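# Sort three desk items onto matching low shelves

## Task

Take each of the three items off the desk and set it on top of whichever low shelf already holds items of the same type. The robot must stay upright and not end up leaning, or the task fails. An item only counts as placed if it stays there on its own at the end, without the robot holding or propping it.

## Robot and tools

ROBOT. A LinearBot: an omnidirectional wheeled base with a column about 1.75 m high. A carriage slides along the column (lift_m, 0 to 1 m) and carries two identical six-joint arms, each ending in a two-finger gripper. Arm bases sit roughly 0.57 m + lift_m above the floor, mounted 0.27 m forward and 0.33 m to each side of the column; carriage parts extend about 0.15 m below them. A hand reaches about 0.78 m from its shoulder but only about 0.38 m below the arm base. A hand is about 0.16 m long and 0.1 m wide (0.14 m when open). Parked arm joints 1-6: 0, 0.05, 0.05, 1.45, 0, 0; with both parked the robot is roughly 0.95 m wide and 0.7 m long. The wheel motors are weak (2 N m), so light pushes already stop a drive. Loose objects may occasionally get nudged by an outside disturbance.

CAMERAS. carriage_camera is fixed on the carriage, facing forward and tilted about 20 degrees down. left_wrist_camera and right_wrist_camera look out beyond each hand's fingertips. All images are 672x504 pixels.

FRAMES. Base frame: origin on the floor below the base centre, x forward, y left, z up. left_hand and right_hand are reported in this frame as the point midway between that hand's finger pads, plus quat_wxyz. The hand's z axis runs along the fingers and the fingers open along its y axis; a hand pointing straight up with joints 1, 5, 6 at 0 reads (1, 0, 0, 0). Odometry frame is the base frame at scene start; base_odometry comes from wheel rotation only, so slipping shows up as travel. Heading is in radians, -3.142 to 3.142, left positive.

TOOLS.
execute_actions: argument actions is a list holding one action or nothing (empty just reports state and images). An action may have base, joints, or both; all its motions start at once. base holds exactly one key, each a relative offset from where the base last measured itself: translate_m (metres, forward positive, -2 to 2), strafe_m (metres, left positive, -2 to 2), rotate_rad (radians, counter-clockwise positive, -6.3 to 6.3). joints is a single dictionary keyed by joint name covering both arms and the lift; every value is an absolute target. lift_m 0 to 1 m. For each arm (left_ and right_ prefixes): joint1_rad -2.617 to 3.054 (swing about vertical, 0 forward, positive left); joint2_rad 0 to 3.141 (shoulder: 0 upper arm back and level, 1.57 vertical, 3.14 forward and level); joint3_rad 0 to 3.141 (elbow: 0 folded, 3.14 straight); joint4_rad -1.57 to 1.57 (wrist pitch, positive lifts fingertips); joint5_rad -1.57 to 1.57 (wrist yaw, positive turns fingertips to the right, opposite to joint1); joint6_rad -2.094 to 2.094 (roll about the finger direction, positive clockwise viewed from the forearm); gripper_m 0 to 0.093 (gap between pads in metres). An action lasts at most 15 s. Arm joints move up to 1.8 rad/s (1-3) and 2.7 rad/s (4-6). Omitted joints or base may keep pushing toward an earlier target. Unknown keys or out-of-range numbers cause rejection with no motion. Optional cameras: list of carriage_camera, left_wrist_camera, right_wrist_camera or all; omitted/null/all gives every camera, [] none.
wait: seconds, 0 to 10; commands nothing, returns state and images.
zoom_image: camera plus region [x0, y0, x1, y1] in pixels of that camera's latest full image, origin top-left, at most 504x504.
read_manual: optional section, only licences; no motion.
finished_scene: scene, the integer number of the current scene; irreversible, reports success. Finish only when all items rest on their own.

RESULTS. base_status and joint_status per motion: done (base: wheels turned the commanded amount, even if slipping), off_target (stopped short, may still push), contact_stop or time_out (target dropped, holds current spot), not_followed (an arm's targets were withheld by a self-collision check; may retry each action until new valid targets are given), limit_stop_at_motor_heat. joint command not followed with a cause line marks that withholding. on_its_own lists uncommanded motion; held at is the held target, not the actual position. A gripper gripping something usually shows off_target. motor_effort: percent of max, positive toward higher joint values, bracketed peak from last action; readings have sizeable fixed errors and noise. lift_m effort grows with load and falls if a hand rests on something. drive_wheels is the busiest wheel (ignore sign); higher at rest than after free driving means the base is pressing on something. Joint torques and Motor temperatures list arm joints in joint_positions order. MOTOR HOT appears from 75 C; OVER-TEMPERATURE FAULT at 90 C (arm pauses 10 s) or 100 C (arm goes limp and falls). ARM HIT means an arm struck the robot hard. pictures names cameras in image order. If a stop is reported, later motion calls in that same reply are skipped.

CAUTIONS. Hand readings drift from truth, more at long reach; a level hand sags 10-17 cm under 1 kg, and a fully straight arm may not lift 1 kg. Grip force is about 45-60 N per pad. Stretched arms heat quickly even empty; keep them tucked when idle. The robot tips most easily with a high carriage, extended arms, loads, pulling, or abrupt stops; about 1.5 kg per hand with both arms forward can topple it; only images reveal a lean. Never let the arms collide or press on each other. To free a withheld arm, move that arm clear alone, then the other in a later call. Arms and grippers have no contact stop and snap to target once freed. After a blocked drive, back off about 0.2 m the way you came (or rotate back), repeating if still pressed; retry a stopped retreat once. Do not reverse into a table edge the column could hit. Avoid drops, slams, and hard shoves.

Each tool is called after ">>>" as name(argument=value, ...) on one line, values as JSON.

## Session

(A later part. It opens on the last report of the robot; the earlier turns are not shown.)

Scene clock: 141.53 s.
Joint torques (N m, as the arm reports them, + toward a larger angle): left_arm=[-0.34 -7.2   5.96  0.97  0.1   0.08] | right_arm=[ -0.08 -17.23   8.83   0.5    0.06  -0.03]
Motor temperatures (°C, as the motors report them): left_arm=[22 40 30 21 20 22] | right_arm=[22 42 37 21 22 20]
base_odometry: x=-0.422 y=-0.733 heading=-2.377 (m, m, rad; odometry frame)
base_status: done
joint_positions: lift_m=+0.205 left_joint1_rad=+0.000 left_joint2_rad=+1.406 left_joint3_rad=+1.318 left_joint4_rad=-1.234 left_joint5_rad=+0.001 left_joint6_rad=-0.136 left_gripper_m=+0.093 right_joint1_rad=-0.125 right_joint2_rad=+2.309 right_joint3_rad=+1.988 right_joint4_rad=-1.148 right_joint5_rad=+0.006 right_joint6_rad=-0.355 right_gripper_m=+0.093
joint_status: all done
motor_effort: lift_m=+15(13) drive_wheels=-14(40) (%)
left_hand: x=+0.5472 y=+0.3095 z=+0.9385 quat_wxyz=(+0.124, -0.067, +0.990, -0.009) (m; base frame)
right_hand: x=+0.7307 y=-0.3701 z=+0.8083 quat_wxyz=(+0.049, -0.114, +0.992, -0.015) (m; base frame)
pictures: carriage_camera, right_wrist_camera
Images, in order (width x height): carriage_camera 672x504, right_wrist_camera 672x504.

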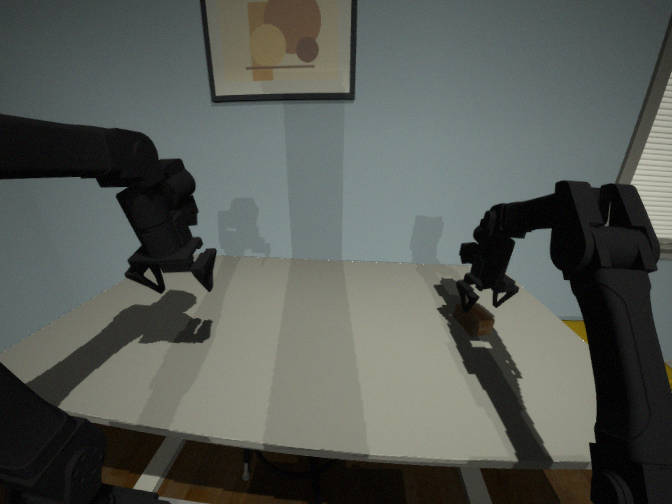

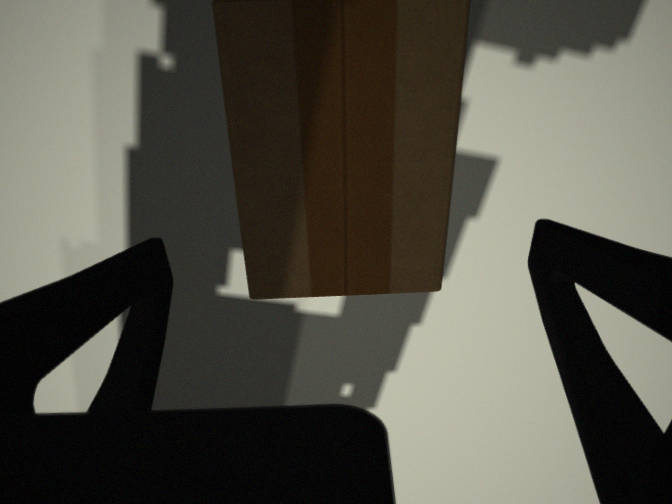

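>>> execute_actions(actions=[{"joints":{"lift_m":0.148}}], cameras=["right_wrist_camera"])

>>> execute_actions(actions=[{"joints":{"right_gripper_m":0.03}}], cameras=[])

>>> execute_actions(actions=[{"joints":{"lift_m":0.19}}], cameras=["right_wrist_camera"])

>>> execute_actions(actions=[{"base":{"translate_m":-0.6}}], cameras=[])

>>> execute_actions(actions=[{"base":{"rotate_rad":-2.79}}], cameras=[])

>>> execute_actions(actions=[{"base":{"translate_m":1.65},"joints":{"lift_m":0.14}}], cameras=["carriage_camera","right_wrist_camera"])

Scene clock: 155.63 s.
Joint torques (N m, as the arm reports them, + toward a larger angle): left_arm=[-0.42 -7.2   5.95  0.98  0.1   0.08] | right_arm=[ -0.1  -17.36   8.8    0.49   0.06  -0.02]
Motor temperatures (°C, as the motors report them): left_arm=[22 37 30 21 20 22] | right_arm=[22 48 38 21 22 20]
base_odometry: x=-0.422 y=-0.733 heading=-2.377 (m, m, rad; odometry frame)
base_status: not commanded
joint_positions: lift_m=+0.148 left_joint1_rad=+0.000 left_joint2_rad=+1.406 left_joint3_rad=+1.318 left_joint4_rad=-1.234 left_joint5_rad=+0.001 left_joint6_rad=-0.136 left_gripper_m=+0.093 right_joint1_rad=-0.125 right_joint2_rad=+2.311 right_joint3_rad=+1.988 right_joint4_rad=-1.146 right_joint5_rad=+0.006 right_joint6_rad=-0.355 right_gripper_m=+0.093
joint_status: all done
motor_effort: lift_m=+15(10) drive_wheels=-11(15) (%)
left_hand: x=+0.5470 y=+0.3095 z=+0.8815 quat_wxyz=(+0.124, -0.067, +0.990, -0.009) (m; base frame)
right_hand: x=+0.7310 y=-0.3701 z=+0.7507 quat_wxyz=(+0.049, -0.114, +0.992, -0.015) (m; base frame)
pictures: right_wrist_camera
Images, in order (width x height): right_wrist_camera 672x504.

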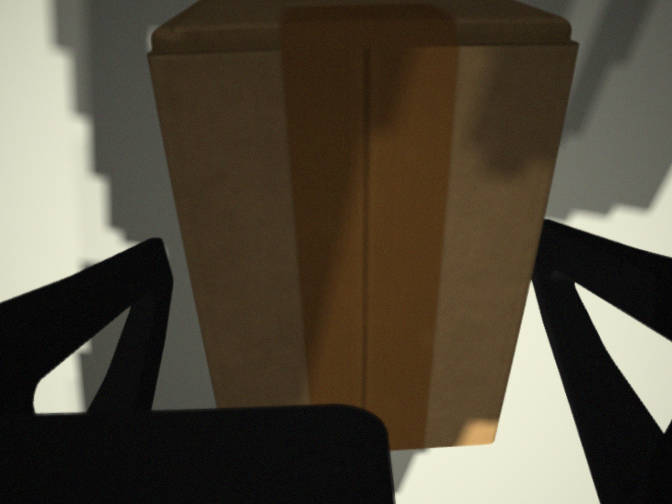

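Scene clock: 156.27 s.
Joint torques (N m, as the arm reports them, + toward a larger angle): left_arm=[-0.38 -7.32  5.98  0.98  0.1   0.08] | right_arm=[ -0.07 -17.32   8.82   0.49   0.06  -0.02]
Motor temperatures (°C, as the motors report them): left_arm=[22 37 30 21 20 22] | right_arm=[22 48 38 21 22 20]
base_odometry: x=-0.422 y=-0.733 heading=-2.377 (m, m, rad; odometry frame)
base_status: not commanded
joint_positions: lift_m=+0.148 left_joint1_rad=+0.000 left_joint2_rad=+1.406 left_joint3_rad=+1.318 left_joint4_rad=-1.234 left_joint5_rad=+0.001 left_joint6_rad=-0.136 left_gripper_m=+0.093 right_joint1_rad=-0.125 right_joint2_rad=+2.311 right_joint3_rad=+1.988 right_joint4_rad=-1.146 right_joint5_rad=+0.007 right_joint6_rad=-0.356 right_gripper_m=+0.059
joint_status: right_gripper_m off_target (ended at +0.059, target +0.030)
motor_effort: lift_m=+15(15) drive_wheels=+7(7) (%)
left_hand: x=+0.5470 y=+0.3095 z=+0.8815 quat_wxyz=(+0.124, -0.067, +0.990, -0.009) (m; base frame)
right_hand: x=+0.7310 y=-0.3702 z=+0.7507 quat_wxyz=(+0.049, -0.115, +0.992, -0.015) (m; base frame)
pictures: none
No camera images: the call's "cameras" was empty. Leave "cameras" out to get every camera's image.

Scene clock: 157.00 s.
Joint torques (N m, as the arm reports them, + toward a larger angle): left_arm=[-0.48 -7.08  6.03  0.99  0.09  0.08] | right_arm=[ -0.12 -17.04   8.95   0.48   0.06   0.  ]
Motor temperatures (°C, as the motors report them): left_arm=[22 37 30 21 20 22] | right_arm=[22 48 38 21 22 20]
base_odometry: x=-0.422 y=-0.733 heading=-2.377 (m, m, rad; odometry frame)
base_status: not commanded
joint_positions: lift_m=+0.190 left_joint1_rad=+0.000 left_joint2_rad=+1.406 left_joint3_rad=+1.318 left_joint4_rad=-1.234 left_joint5_rad=+0.001 left_joint6_rad=-0.136 left_gripper_m=+0.093 right_joint1_rad=-0.125 right_joint2_rad=+2.307 right_joint3_rad=+1.988 right_joint4_rad=-1.145 right_joint5_rad=+0.007 right_joint6_rad=-0.356 right_gripper_m=+0.059
joint_status: all done
motor_effort: lift_m=+21(23) drive_wheels=-12(13) (%)
left_hand: x=+0.5470 y=+0.3095 z=+0.9230 quat_wxyz=(+0.124, -0.067, +0.990, -0.009) (m; base frame)
right_hand: x=+0.7317 y=-0.3703 z=+0.7939 quat_wxyz=(+0.051, -0.115, +0.992, -0.016) (m; base frame)
pictures: right_wrist_camera
Images, in order (width x height): right_wrist_camera 672x504.

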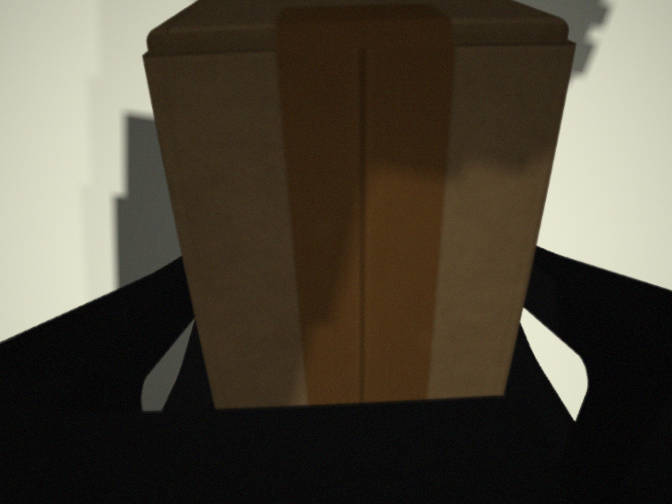

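Scene clock: 160.47 s.
Joint torques (N m, as the arm reports them, + toward a larger angle): left_arm=[-0.41 -7.22  5.94  0.96  0.09  0.09] | right_arm=[ -0.2  -17.04   8.87   0.42   0.06  -0.02]
Motor temperatures (°C, as the motors report them): left_arm=[22 37 29 21 20 22] | right_arm=[22 49 38 21 22 20]
base_odometry: x=+0.011 y=-0.318 heading=-2.378 (m, m, rad; odometry frame)
base_status: done
joint_positions: lift_m=+0.190 left_joint1_rad=+0.000 left_joint2_rad=+1.406 left_joint3_rad=+1.318 left_joint4_rad=-1.233 left_joint5_rad=+0.002 left_joint6_rad=-0.136 left_gripper_m=+0.093 right_joint1_rad=-0.123 right_joint2_rad=+2.307 right_joint3_rad=+1.988 right_joint4_rad=-1.140 right_joint5_rad=+0.007 right_joint6_rad=-0.356 right_gripper_m=+0.059
joint_status: not commanded
motor_effort: lift_m=+21(21) drive_wheels=-14(63) (%)
left_hand: x=+0.5472 y=+0.3093 z=+0.9230 quat_wxyz=(+0.124, -0.067, +0.990, -0.009) (m; base frame)
right_hand: x=+0.7329 y=-0.3693 z=+0.7940 quat_wxyz=(+0.053, -0.116, +0.992, -0.017) (m; base frame)
pictures: none
No camera images: the call's "cameras" was empty. Leave "cameras" out to get every camera's image.

Scene clock: 164.50 s.
Joint torques (N m, as the arm reports them, + toward a larger angle): left_arm=[-0.34 -7.34  5.94  0.95  0.09  0.08] | right_arm=[  0.19 -16.95   8.97   0.41   0.05  -0.02]
Motor temperatures (°C, as the motors report them): left_arm=[22 36 29 21 20 22] | right_arm=[22 50 38 21 22 20]
base_odometry: x=+0.011 y=-0.318 heading=+1.117 (m, m, rad; odometry frame)
base_status: done
joint_positions: lift_m=+0.190 left_joint1_rad=+0.000 left_joint2_rad=+1.406 left_joint3_rad=+1.318 left_joint4_rad=-1.231 left_joint5_rad=+0.002 left_joint6_rad=-0.136 left_gripper_m=+0.093 right_joint1_rad=-0.129 right_joint2_rad=+2.307 right_joint3_rad=+1.988 right_joint4_rad=-1.135 right_joint5_rad=+0.007 right_joint6_rad=-0.356 right_gripper_m=+0.059
joint_status: not commanded
motor_effort: lift_m=+21(21) drive_wheels=+16(60) (%)
left_hand: x=+0.5477 y=+0.3095 z=+0.9231 quat_wxyz=(+0.125, -0.068, +0.990, -0.009) (m; base frame)
right_hand: x=+0.7336 y=-0.3724 z=+0.7941 quat_wxyz=(+0.056, -0.113, +0.992, -0.017) (m; base frame)
pictures: none
No camera images: the call's "cameras" was empty. Leave "cameras" out to get every camera's image.

Scene clock: 170.17 s.
Joint torques (N m, as the arm reports them, + toward a larger angle): left_arm=[-0.43 -6.69  5.97  0.97  0.09  0.08] | right_arm=[  0.04 -17.64   8.76   0.43   0.08   0.01]
Motor temperatures (°C, as the motors report them): left_arm=[22 36 29 21 20 22] | right_arm=[22 52 39 21 22 20]
base_odometry: x=+0.737 y=+1.164 heading=+1.116 (m, m, rad; odometry frame)
base_status: done
joint_positions: lift_m=+0.140 left_joint1_rad=+0.000 left_joint2_rad=+1.401 left_joint3_rad=+1.318 left_joint4_rad=-1.233 left_joint5_rad=+0.002 left_joint6_rad=-0.136 left_gripper_m=+0.093 right_joint1_rad=-0.127 right_joint2_rad=+2.313 right_joint3_rad=+1.988 right_joint4_rad=-1.142 right_joint5_rad=+0.007 right_joint6_rad=-0.356 right_gripper_m=+0.059
joint_status: all done
motor_effort: lift_m=+15(13) drive_wheels=-14(50) (%)
left_hand: x=+0.5470 y=+0.3095 z=+0.8747 quat_wxyz=(+0.126, -0.068, +0.990, -0.009) (m; base frame)
right_hand: x=+0.7316 y=-0.3712 z=+0.7416 quat_wxyz=(+0.049, -0.114, +0.992, -0.016) (m; base frame)
pictures: carriage_camera, right_wrist_camera
Images, in order (width x height): carriage_camera 672x504, right_wrist_camera 672x504.

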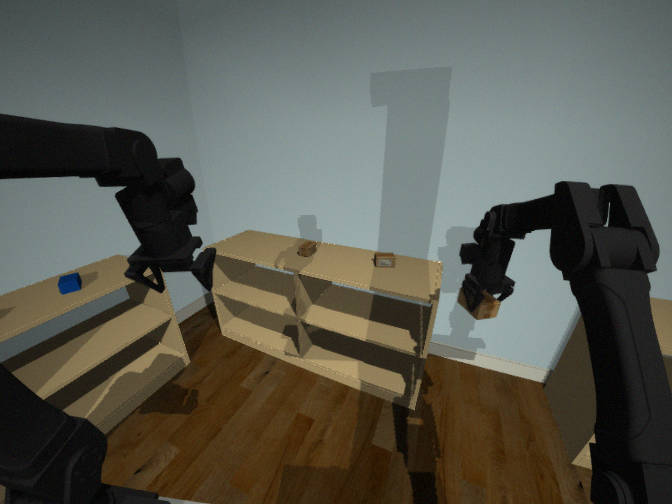

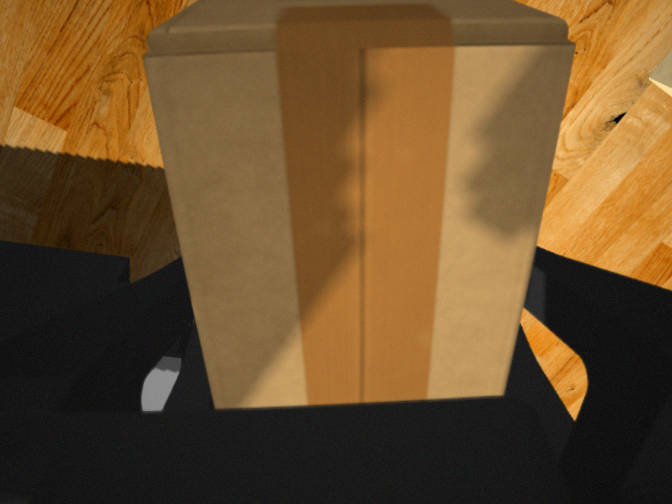

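>>> execute_actions(actions=[{"base":{"rotate_rad":-0.35},"joints":{"right_joint1_rad":0.7,"right_joint6_rad":0.7,"left_joint2_rad":0.05,"left_joint3_rad":0.05,"left_joint4_rad":1.45}}], cameras=[])

>>> execute_actions(actions=[{"base":{"strafe_m":0.4}}], cameras=[])

>>> execute_actions(actions=[{"base":{"translate_m":0.52},"joints":{"lift_m":0.11}}], cameras=["carriage_camera"])

Scene clock: 185.37 s.
Joint torques (N m, as the arm reports them, + toward a larger angle): left_arm=[-0.46  2.95  4.31 -0.16  0.11  0.08] | right_arm=[ -0.31 -17.67   8.8    0.4    0.18   0.07]
Motor temperatures (°C, as the motors report them): left_arm=[22 34 29 21 20 22] | right_arm=[22 57 39 21 22 20]
base_odometry: x=+0.737 y=+1.164 heading=+0.767 (m, m, rad; odometry frame)
base_status: done
joint_positions: lift_m=+0.140 left_joint1_rad=+0.000 left_joint2_rad=+0.067 left_joint3_rad=+0.073 left_joint4_rad=+1.442 left_joint5_rad=+0.001 left_joint6_rad=-0.136 left_gripper_m=+0.093 right_joint1_rad=+0.698 right_joint2_rad=+2.313 right_joint3_rad=+1.988 right_joint4_rad=-1.140 right_joint5_rad=+0.002 right_joint6_rad=+0.695 right_gripper_m=+0.059
joint_status: all done
motor_effort: lift_m=+15(15) drive_wheels=+18(38) (%)
left_hand: x=+0.2921 y=+0.3095 z=+1.1362 quat_wxyz=(+0.996, -0.004, +0.062, -0.068) (m; base frame)
right_hand: x=+0.6252 y=-0.0043 z=+0.7416 quat_wxyz=(+0.041, -0.001, +0.999, +0.033) (m; base frame)
pictures: none
No camera images: the call's "cameras" was empty. Leave "cameras" out to get every camera's image.

Scene clock: 188.30 s.
Joint torques (N m, as the arm reports them, + toward a larger angle): left_arm=[-0.45  2.92  4.28 -0.16  0.11  0.08] | right_arm=[ -0.35 -17.68   8.81   0.41   0.16   0.07]
Motor temperatures (°C, as the motors report them): left_arm=[22 33 29 21 20 22] | right_arm=[22 57 39 21 22 20]
base_odometry: x=+0.460 y=+1.452 heading=+0.766 (m, m, rad; odometry frame)
base_status: done
joint_positions: lift_m=+0.140 left_joint1_rad=+0.000 left_joint2_rad=+0.067 left_joint3_rad=+0.073 left_joint4_rad=+1.442 left_joint5_rad=+0.002 left_joint6_rad=-0.136 left_gripper_m=+0.093 right_joint1_rad=+0.698 right_joint2_rad=+2.313 right_joint3_rad=+1.988 right_joint4_rad=-1.140 right_joint5_rad=+0.002 right_joint6_rad=+0.695 right_gripper_m=+0.059
joint_status: not commanded
motor_effort: lift_m=+15(15) drive_wheels=-13(40) (%)
left_hand: x=+0.2920 y=+0.3095 z=+1.1362 quat_wxyz=(+0.996, -0.003, +0.061, -0.068) (m; base frame)
right_hand: x=+0.6251 y=-0.0043 z=+0.7416 quat_wxyz=(+0.041, -0.001, +0.999, +0.033) (m; base frame)
pictures: none
No camera images: the call's "cameras" was empty. Leave "cameras" out to get every camera's image.

Scene clock: 191.57 s.
Joint torques (N m, as the arm reports them, + toward a larger angle): left_arm=[-0.46  2.93  4.3  -0.19  0.1   0.08] | right_arm=[ -0.21 -17.8    8.66   0.4    0.15   0.05]
Motor temperatures (°C, as the motors report them): left_arm=[22 33 29 21 20 22] | right_arm=[22 58 39 21 22 20]
base_odometry: x=+0.834 y=+1.813 heading=+0.766 (m, m, rad; odometry frame)
base_status: done
joint_positions: lift_m=+0.110 left_joint1_rad=+0.000 left_joint2_rad=+0.067 left_joint3_rad=+0.073 left_joint4_rad=+1.444 left_joint5_rad=+0.002 left_joint6_rad=-0.136 left_gripper_m=+0.093 right_joint1_rad=+0.698 right_joint2_rad=+2.315 right_joint3_rad=+1.988 right_joint4_rad=-1.144 right_joint5_rad=+0.003 right_joint6_rad=+0.695 right_gripper_m=+0.059
joint_status: all done
motor_effort: lift_m=+15(18) drive_wheels=-13(36) (%)
left_hand: x=+0.2915 y=+0.3094 z=+1.1063 quat_wxyz=(+0.996, -0.003, +0.061, -0.068) (m; base frame)
right_hand: x=+0.6244 y=-0.0050 z=+0.7108 quat_wxyz=(+0.039, -0.001, +0.999, +0.031) (m; base frame)
pictures: carriage_camera
Images, in order (width x height): carriage_camera 672x504.

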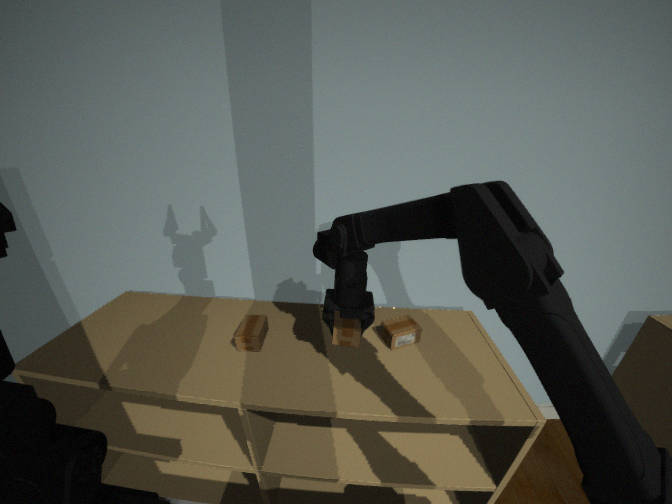

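>>> execute_actions(actions=[{"base":{"translate_m":0.07},"joints":{"lift_m":0.065,"right_joint1_rad":0.78}}], cameras=[])

>>> execute_actions(actions=[{"joints":{"lift_m":0.032}}], cameras=[])

>>> execute_actions(actions=[{"joints":{"right_gripper_m":0.093}}], cameras=[])

>>> execute_actions(actions=[{"joints":{"lift_m":0.12}}], cameras=["carriage_camera"])

Scene clock: 203.10 s.
Joint torques (N m, as the arm reports them, + toward a larger angle): left_arm=[-0.47  2.94  4.32 -0.22  0.1   0.08] | right_arm=[ -0.95 -17.9    8.64   0.43   0.19   0.06]
Motor temperatures (°C, as the motors report them): left_arm=[22 31 28 21 20 22] | right_arm=[22 61 40 21 22 20]
base_odometry: x=+0.885 y=+1.862 heading=+0.767 (m, m, rad; odometry frame)
base_status: done
joint_positions: lift_m=+0.065 left_joint1_rad=+0.000 left_joint2_rad=+0.067 left_joint3_rad=+0.073 left_joint4_rad=+1.446 left_joint5_rad=+0.002 left_joint6_rad=-0.136 left_gripper_m=+0.093 right_joint1_rad=+0.785 right_joint2_rad=+2.316 right_joint3_rad=+1.988 right_joint4_rad=-1.144 right_joint5_rad=+0.002 right_joint6_rad=+0.696 right_gripper_m=+0.059
joint_status: all done
motor_effort: lift_m=+15(16) drive_wheels=-12(37) (%)
left_hand: x=+0.2910 y=+0.3093 z=+1.0613 quat_wxyz=(+0.996, -0.003, +0.059, -0.068) (m; base frame)
right_hand: x=+0.5963 y=+0.0254 z=+0.6651 quat_wxyz=(+0.037, -0.045, +0.998, +0.032) (m; base frame)
pictures: none
No camera images: the call's "cameras" was empty. Leave "cameras" out to get every camera's image.

Scene clock: 203.73 s.
Joint torques (N m, as the arm reports them, + toward a larger angle): left_arm=[-0.46  2.99  4.51 -0.21  0.06  0.08] | right_arm=[ -0.98 -16.21   8.56   0.53   0.15   0.06]
Motor temperatures (°C, as the motors report them): left_arm=[22 31 28 21 20 22] | right_arm=[22 61 40 21 22 20]
base_odometry: x=+0.885 y=+1.862 heading=+0.767 (m, m, rad; odometry frame)
base_status: not commanded
joint_positions: lift_m=+0.032 left_joint1_rad=+0.000 left_joint2_rad=+0.067 left_joint3_rad=+0.072 left_joint4_rad=+1.447 left_joint5_rad=+0.002 left_joint6_rad=-0.136 left_gripper_m=+0.093 right_joint1_rad=+0.785 right_joint2_rad=+2.300 right_joint3_rad=+1.992 right_joint4_rad=-1.149 right_joint5_rad=+0.003 right_joint6_rad=+0.698 right_gripper_m=+0.059
joint_status: all done
motor_effort: lift_m=+14(7) drive_wheels=-9(13) (%)
left_hand: x=+0.2912 y=+0.3093 z=+1.0282 quat_wxyz=(+0.996, -0.003, +0.060, -0.068) (m; base frame)
right_hand: x=+0.5970 y=+0.0260 z=+0.6404 quat_wxyz=(+0.042, -0.043, +0.997, +0.037) (m; base frame)
pictures: none
No camera images: the call's "cameras" was empty. Leave "cameras" out to get every camera's image.

Scene clock: 204.37 s.
Joint torques (N m, as the arm reports them, + toward a larger angle): left_arm=[-0.46  2.9   4.4  -0.23  0.1   0.08] | right_arm=[ -0.94 -16.33   8.54   0.55   0.16   0.04]
Motor temperatures (°C, as the motors report them): left_arm=[22 31 28 21 20 22] | right_arm=[22 61 40 21 22 20]
base_odometry: x=+0.885 y=+1.862 heading=+0.767 (m, m, rad; odometry frame)
base_status: not commanded
joint_positions: lift_m=+0.032 left_joint1_rad=+0.000 left_joint2_rad=+0.067 left_joint3_rad=+0.072 left_joint4_rad=+1.447 left_joint5_rad=+0.002 left_joint6_rad=-0.136 left_gripper_m=+0.093 right_joint1_rad=+0.785 right_joint2_rad=+2.300 right_joint3_rad=+1.992 right_joint4_rad=-1.148 right_joint5_rad=+0.003 right_joint6_rad=+0.698 right_gripper_m=+0.093
joint_status: all done
motor_effort: lift_m=+14(14) drive_wheels=-9(9) (%)
left_hand: x=+0.2912 y=+0.3093 z=+1.0282 quat_wxyz=(+0.996, -0.003, +0.060, -0.068) (m; base frame)
right_hand: x=+0.5971 y=+0.0262 z=+0.6404 quat_wxyz=(+0.043, -0.043, +0.997, +0.037) (m; base frame)
pictures: none
No camera images: the call's "cameras" was empty. Leave "cameras" out to get every camera's image.

Scene clock: 205.27 s.
Joint torques (N m, as the arm reports them, + toward a larger angle): left_arm=[-0.49  2.88  4.68 -0.22  0.1   0.08] | right_arm=[ -0.95 -17.03   8.46   0.5    0.17   0.06]
Motor temperatures (°C, as the motors report them): left_arm=[22 31 28 21 20 22] | right_arm=[22 61 40 21 22 20]
base_odometry: x=+0.885 y=+1.862 heading=+0.767 (m, m, rad; odometry frame)
base_status: not commanded
joint_positions: lift_m=+0.120 left_joint1_rad=+0.000 left_joint2_rad=+0.067 left_joint3_rad=+0.069 left_joint4_rad=+1.447 left_joint5_rad=+0.002 left_joint6_rad=-0.136 left_gripper_m=+0.093 right_joint1_rad=+0.785 right_joint2_rad=+2.308 right_joint3_rad=+1.992 right_joint4_rad=-1.146 right_joint5_rad=+0.004 right_joint6_rad=+0.698 right_gripper_m=+0.093
joint_status: all done
motor_effort: lift_m=+21(22) drive_wheels=-9(9) (%)
left_hand: x=+0.2922 y=+0.3093 z=+1.1146 quat_wxyz=(+0.996, -0.003, +0.061, -0.068) (m; base frame)
right_hand: x=+0.5974 y=+0.0261 z=+0.7244 quat_wxyz=(+0.041, -0.043, +0.998, +0.035) (m; base frame)
pictures: carriage_camera
Images, in order (width x height): carriage_camera 672x504.

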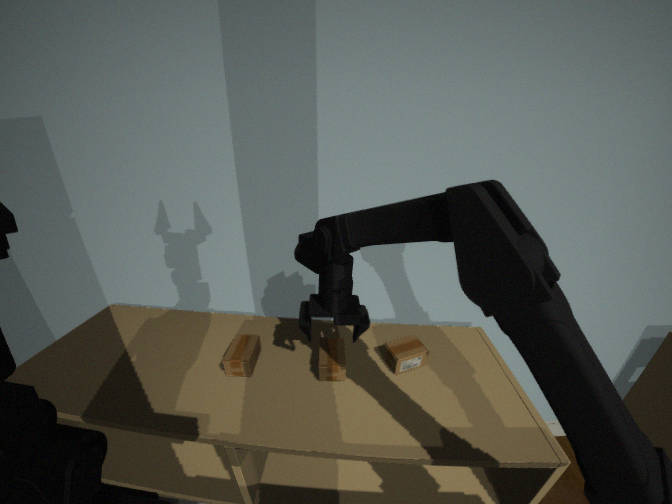

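>>> finished_scene(scene=2)

The scene is finished: the task was done.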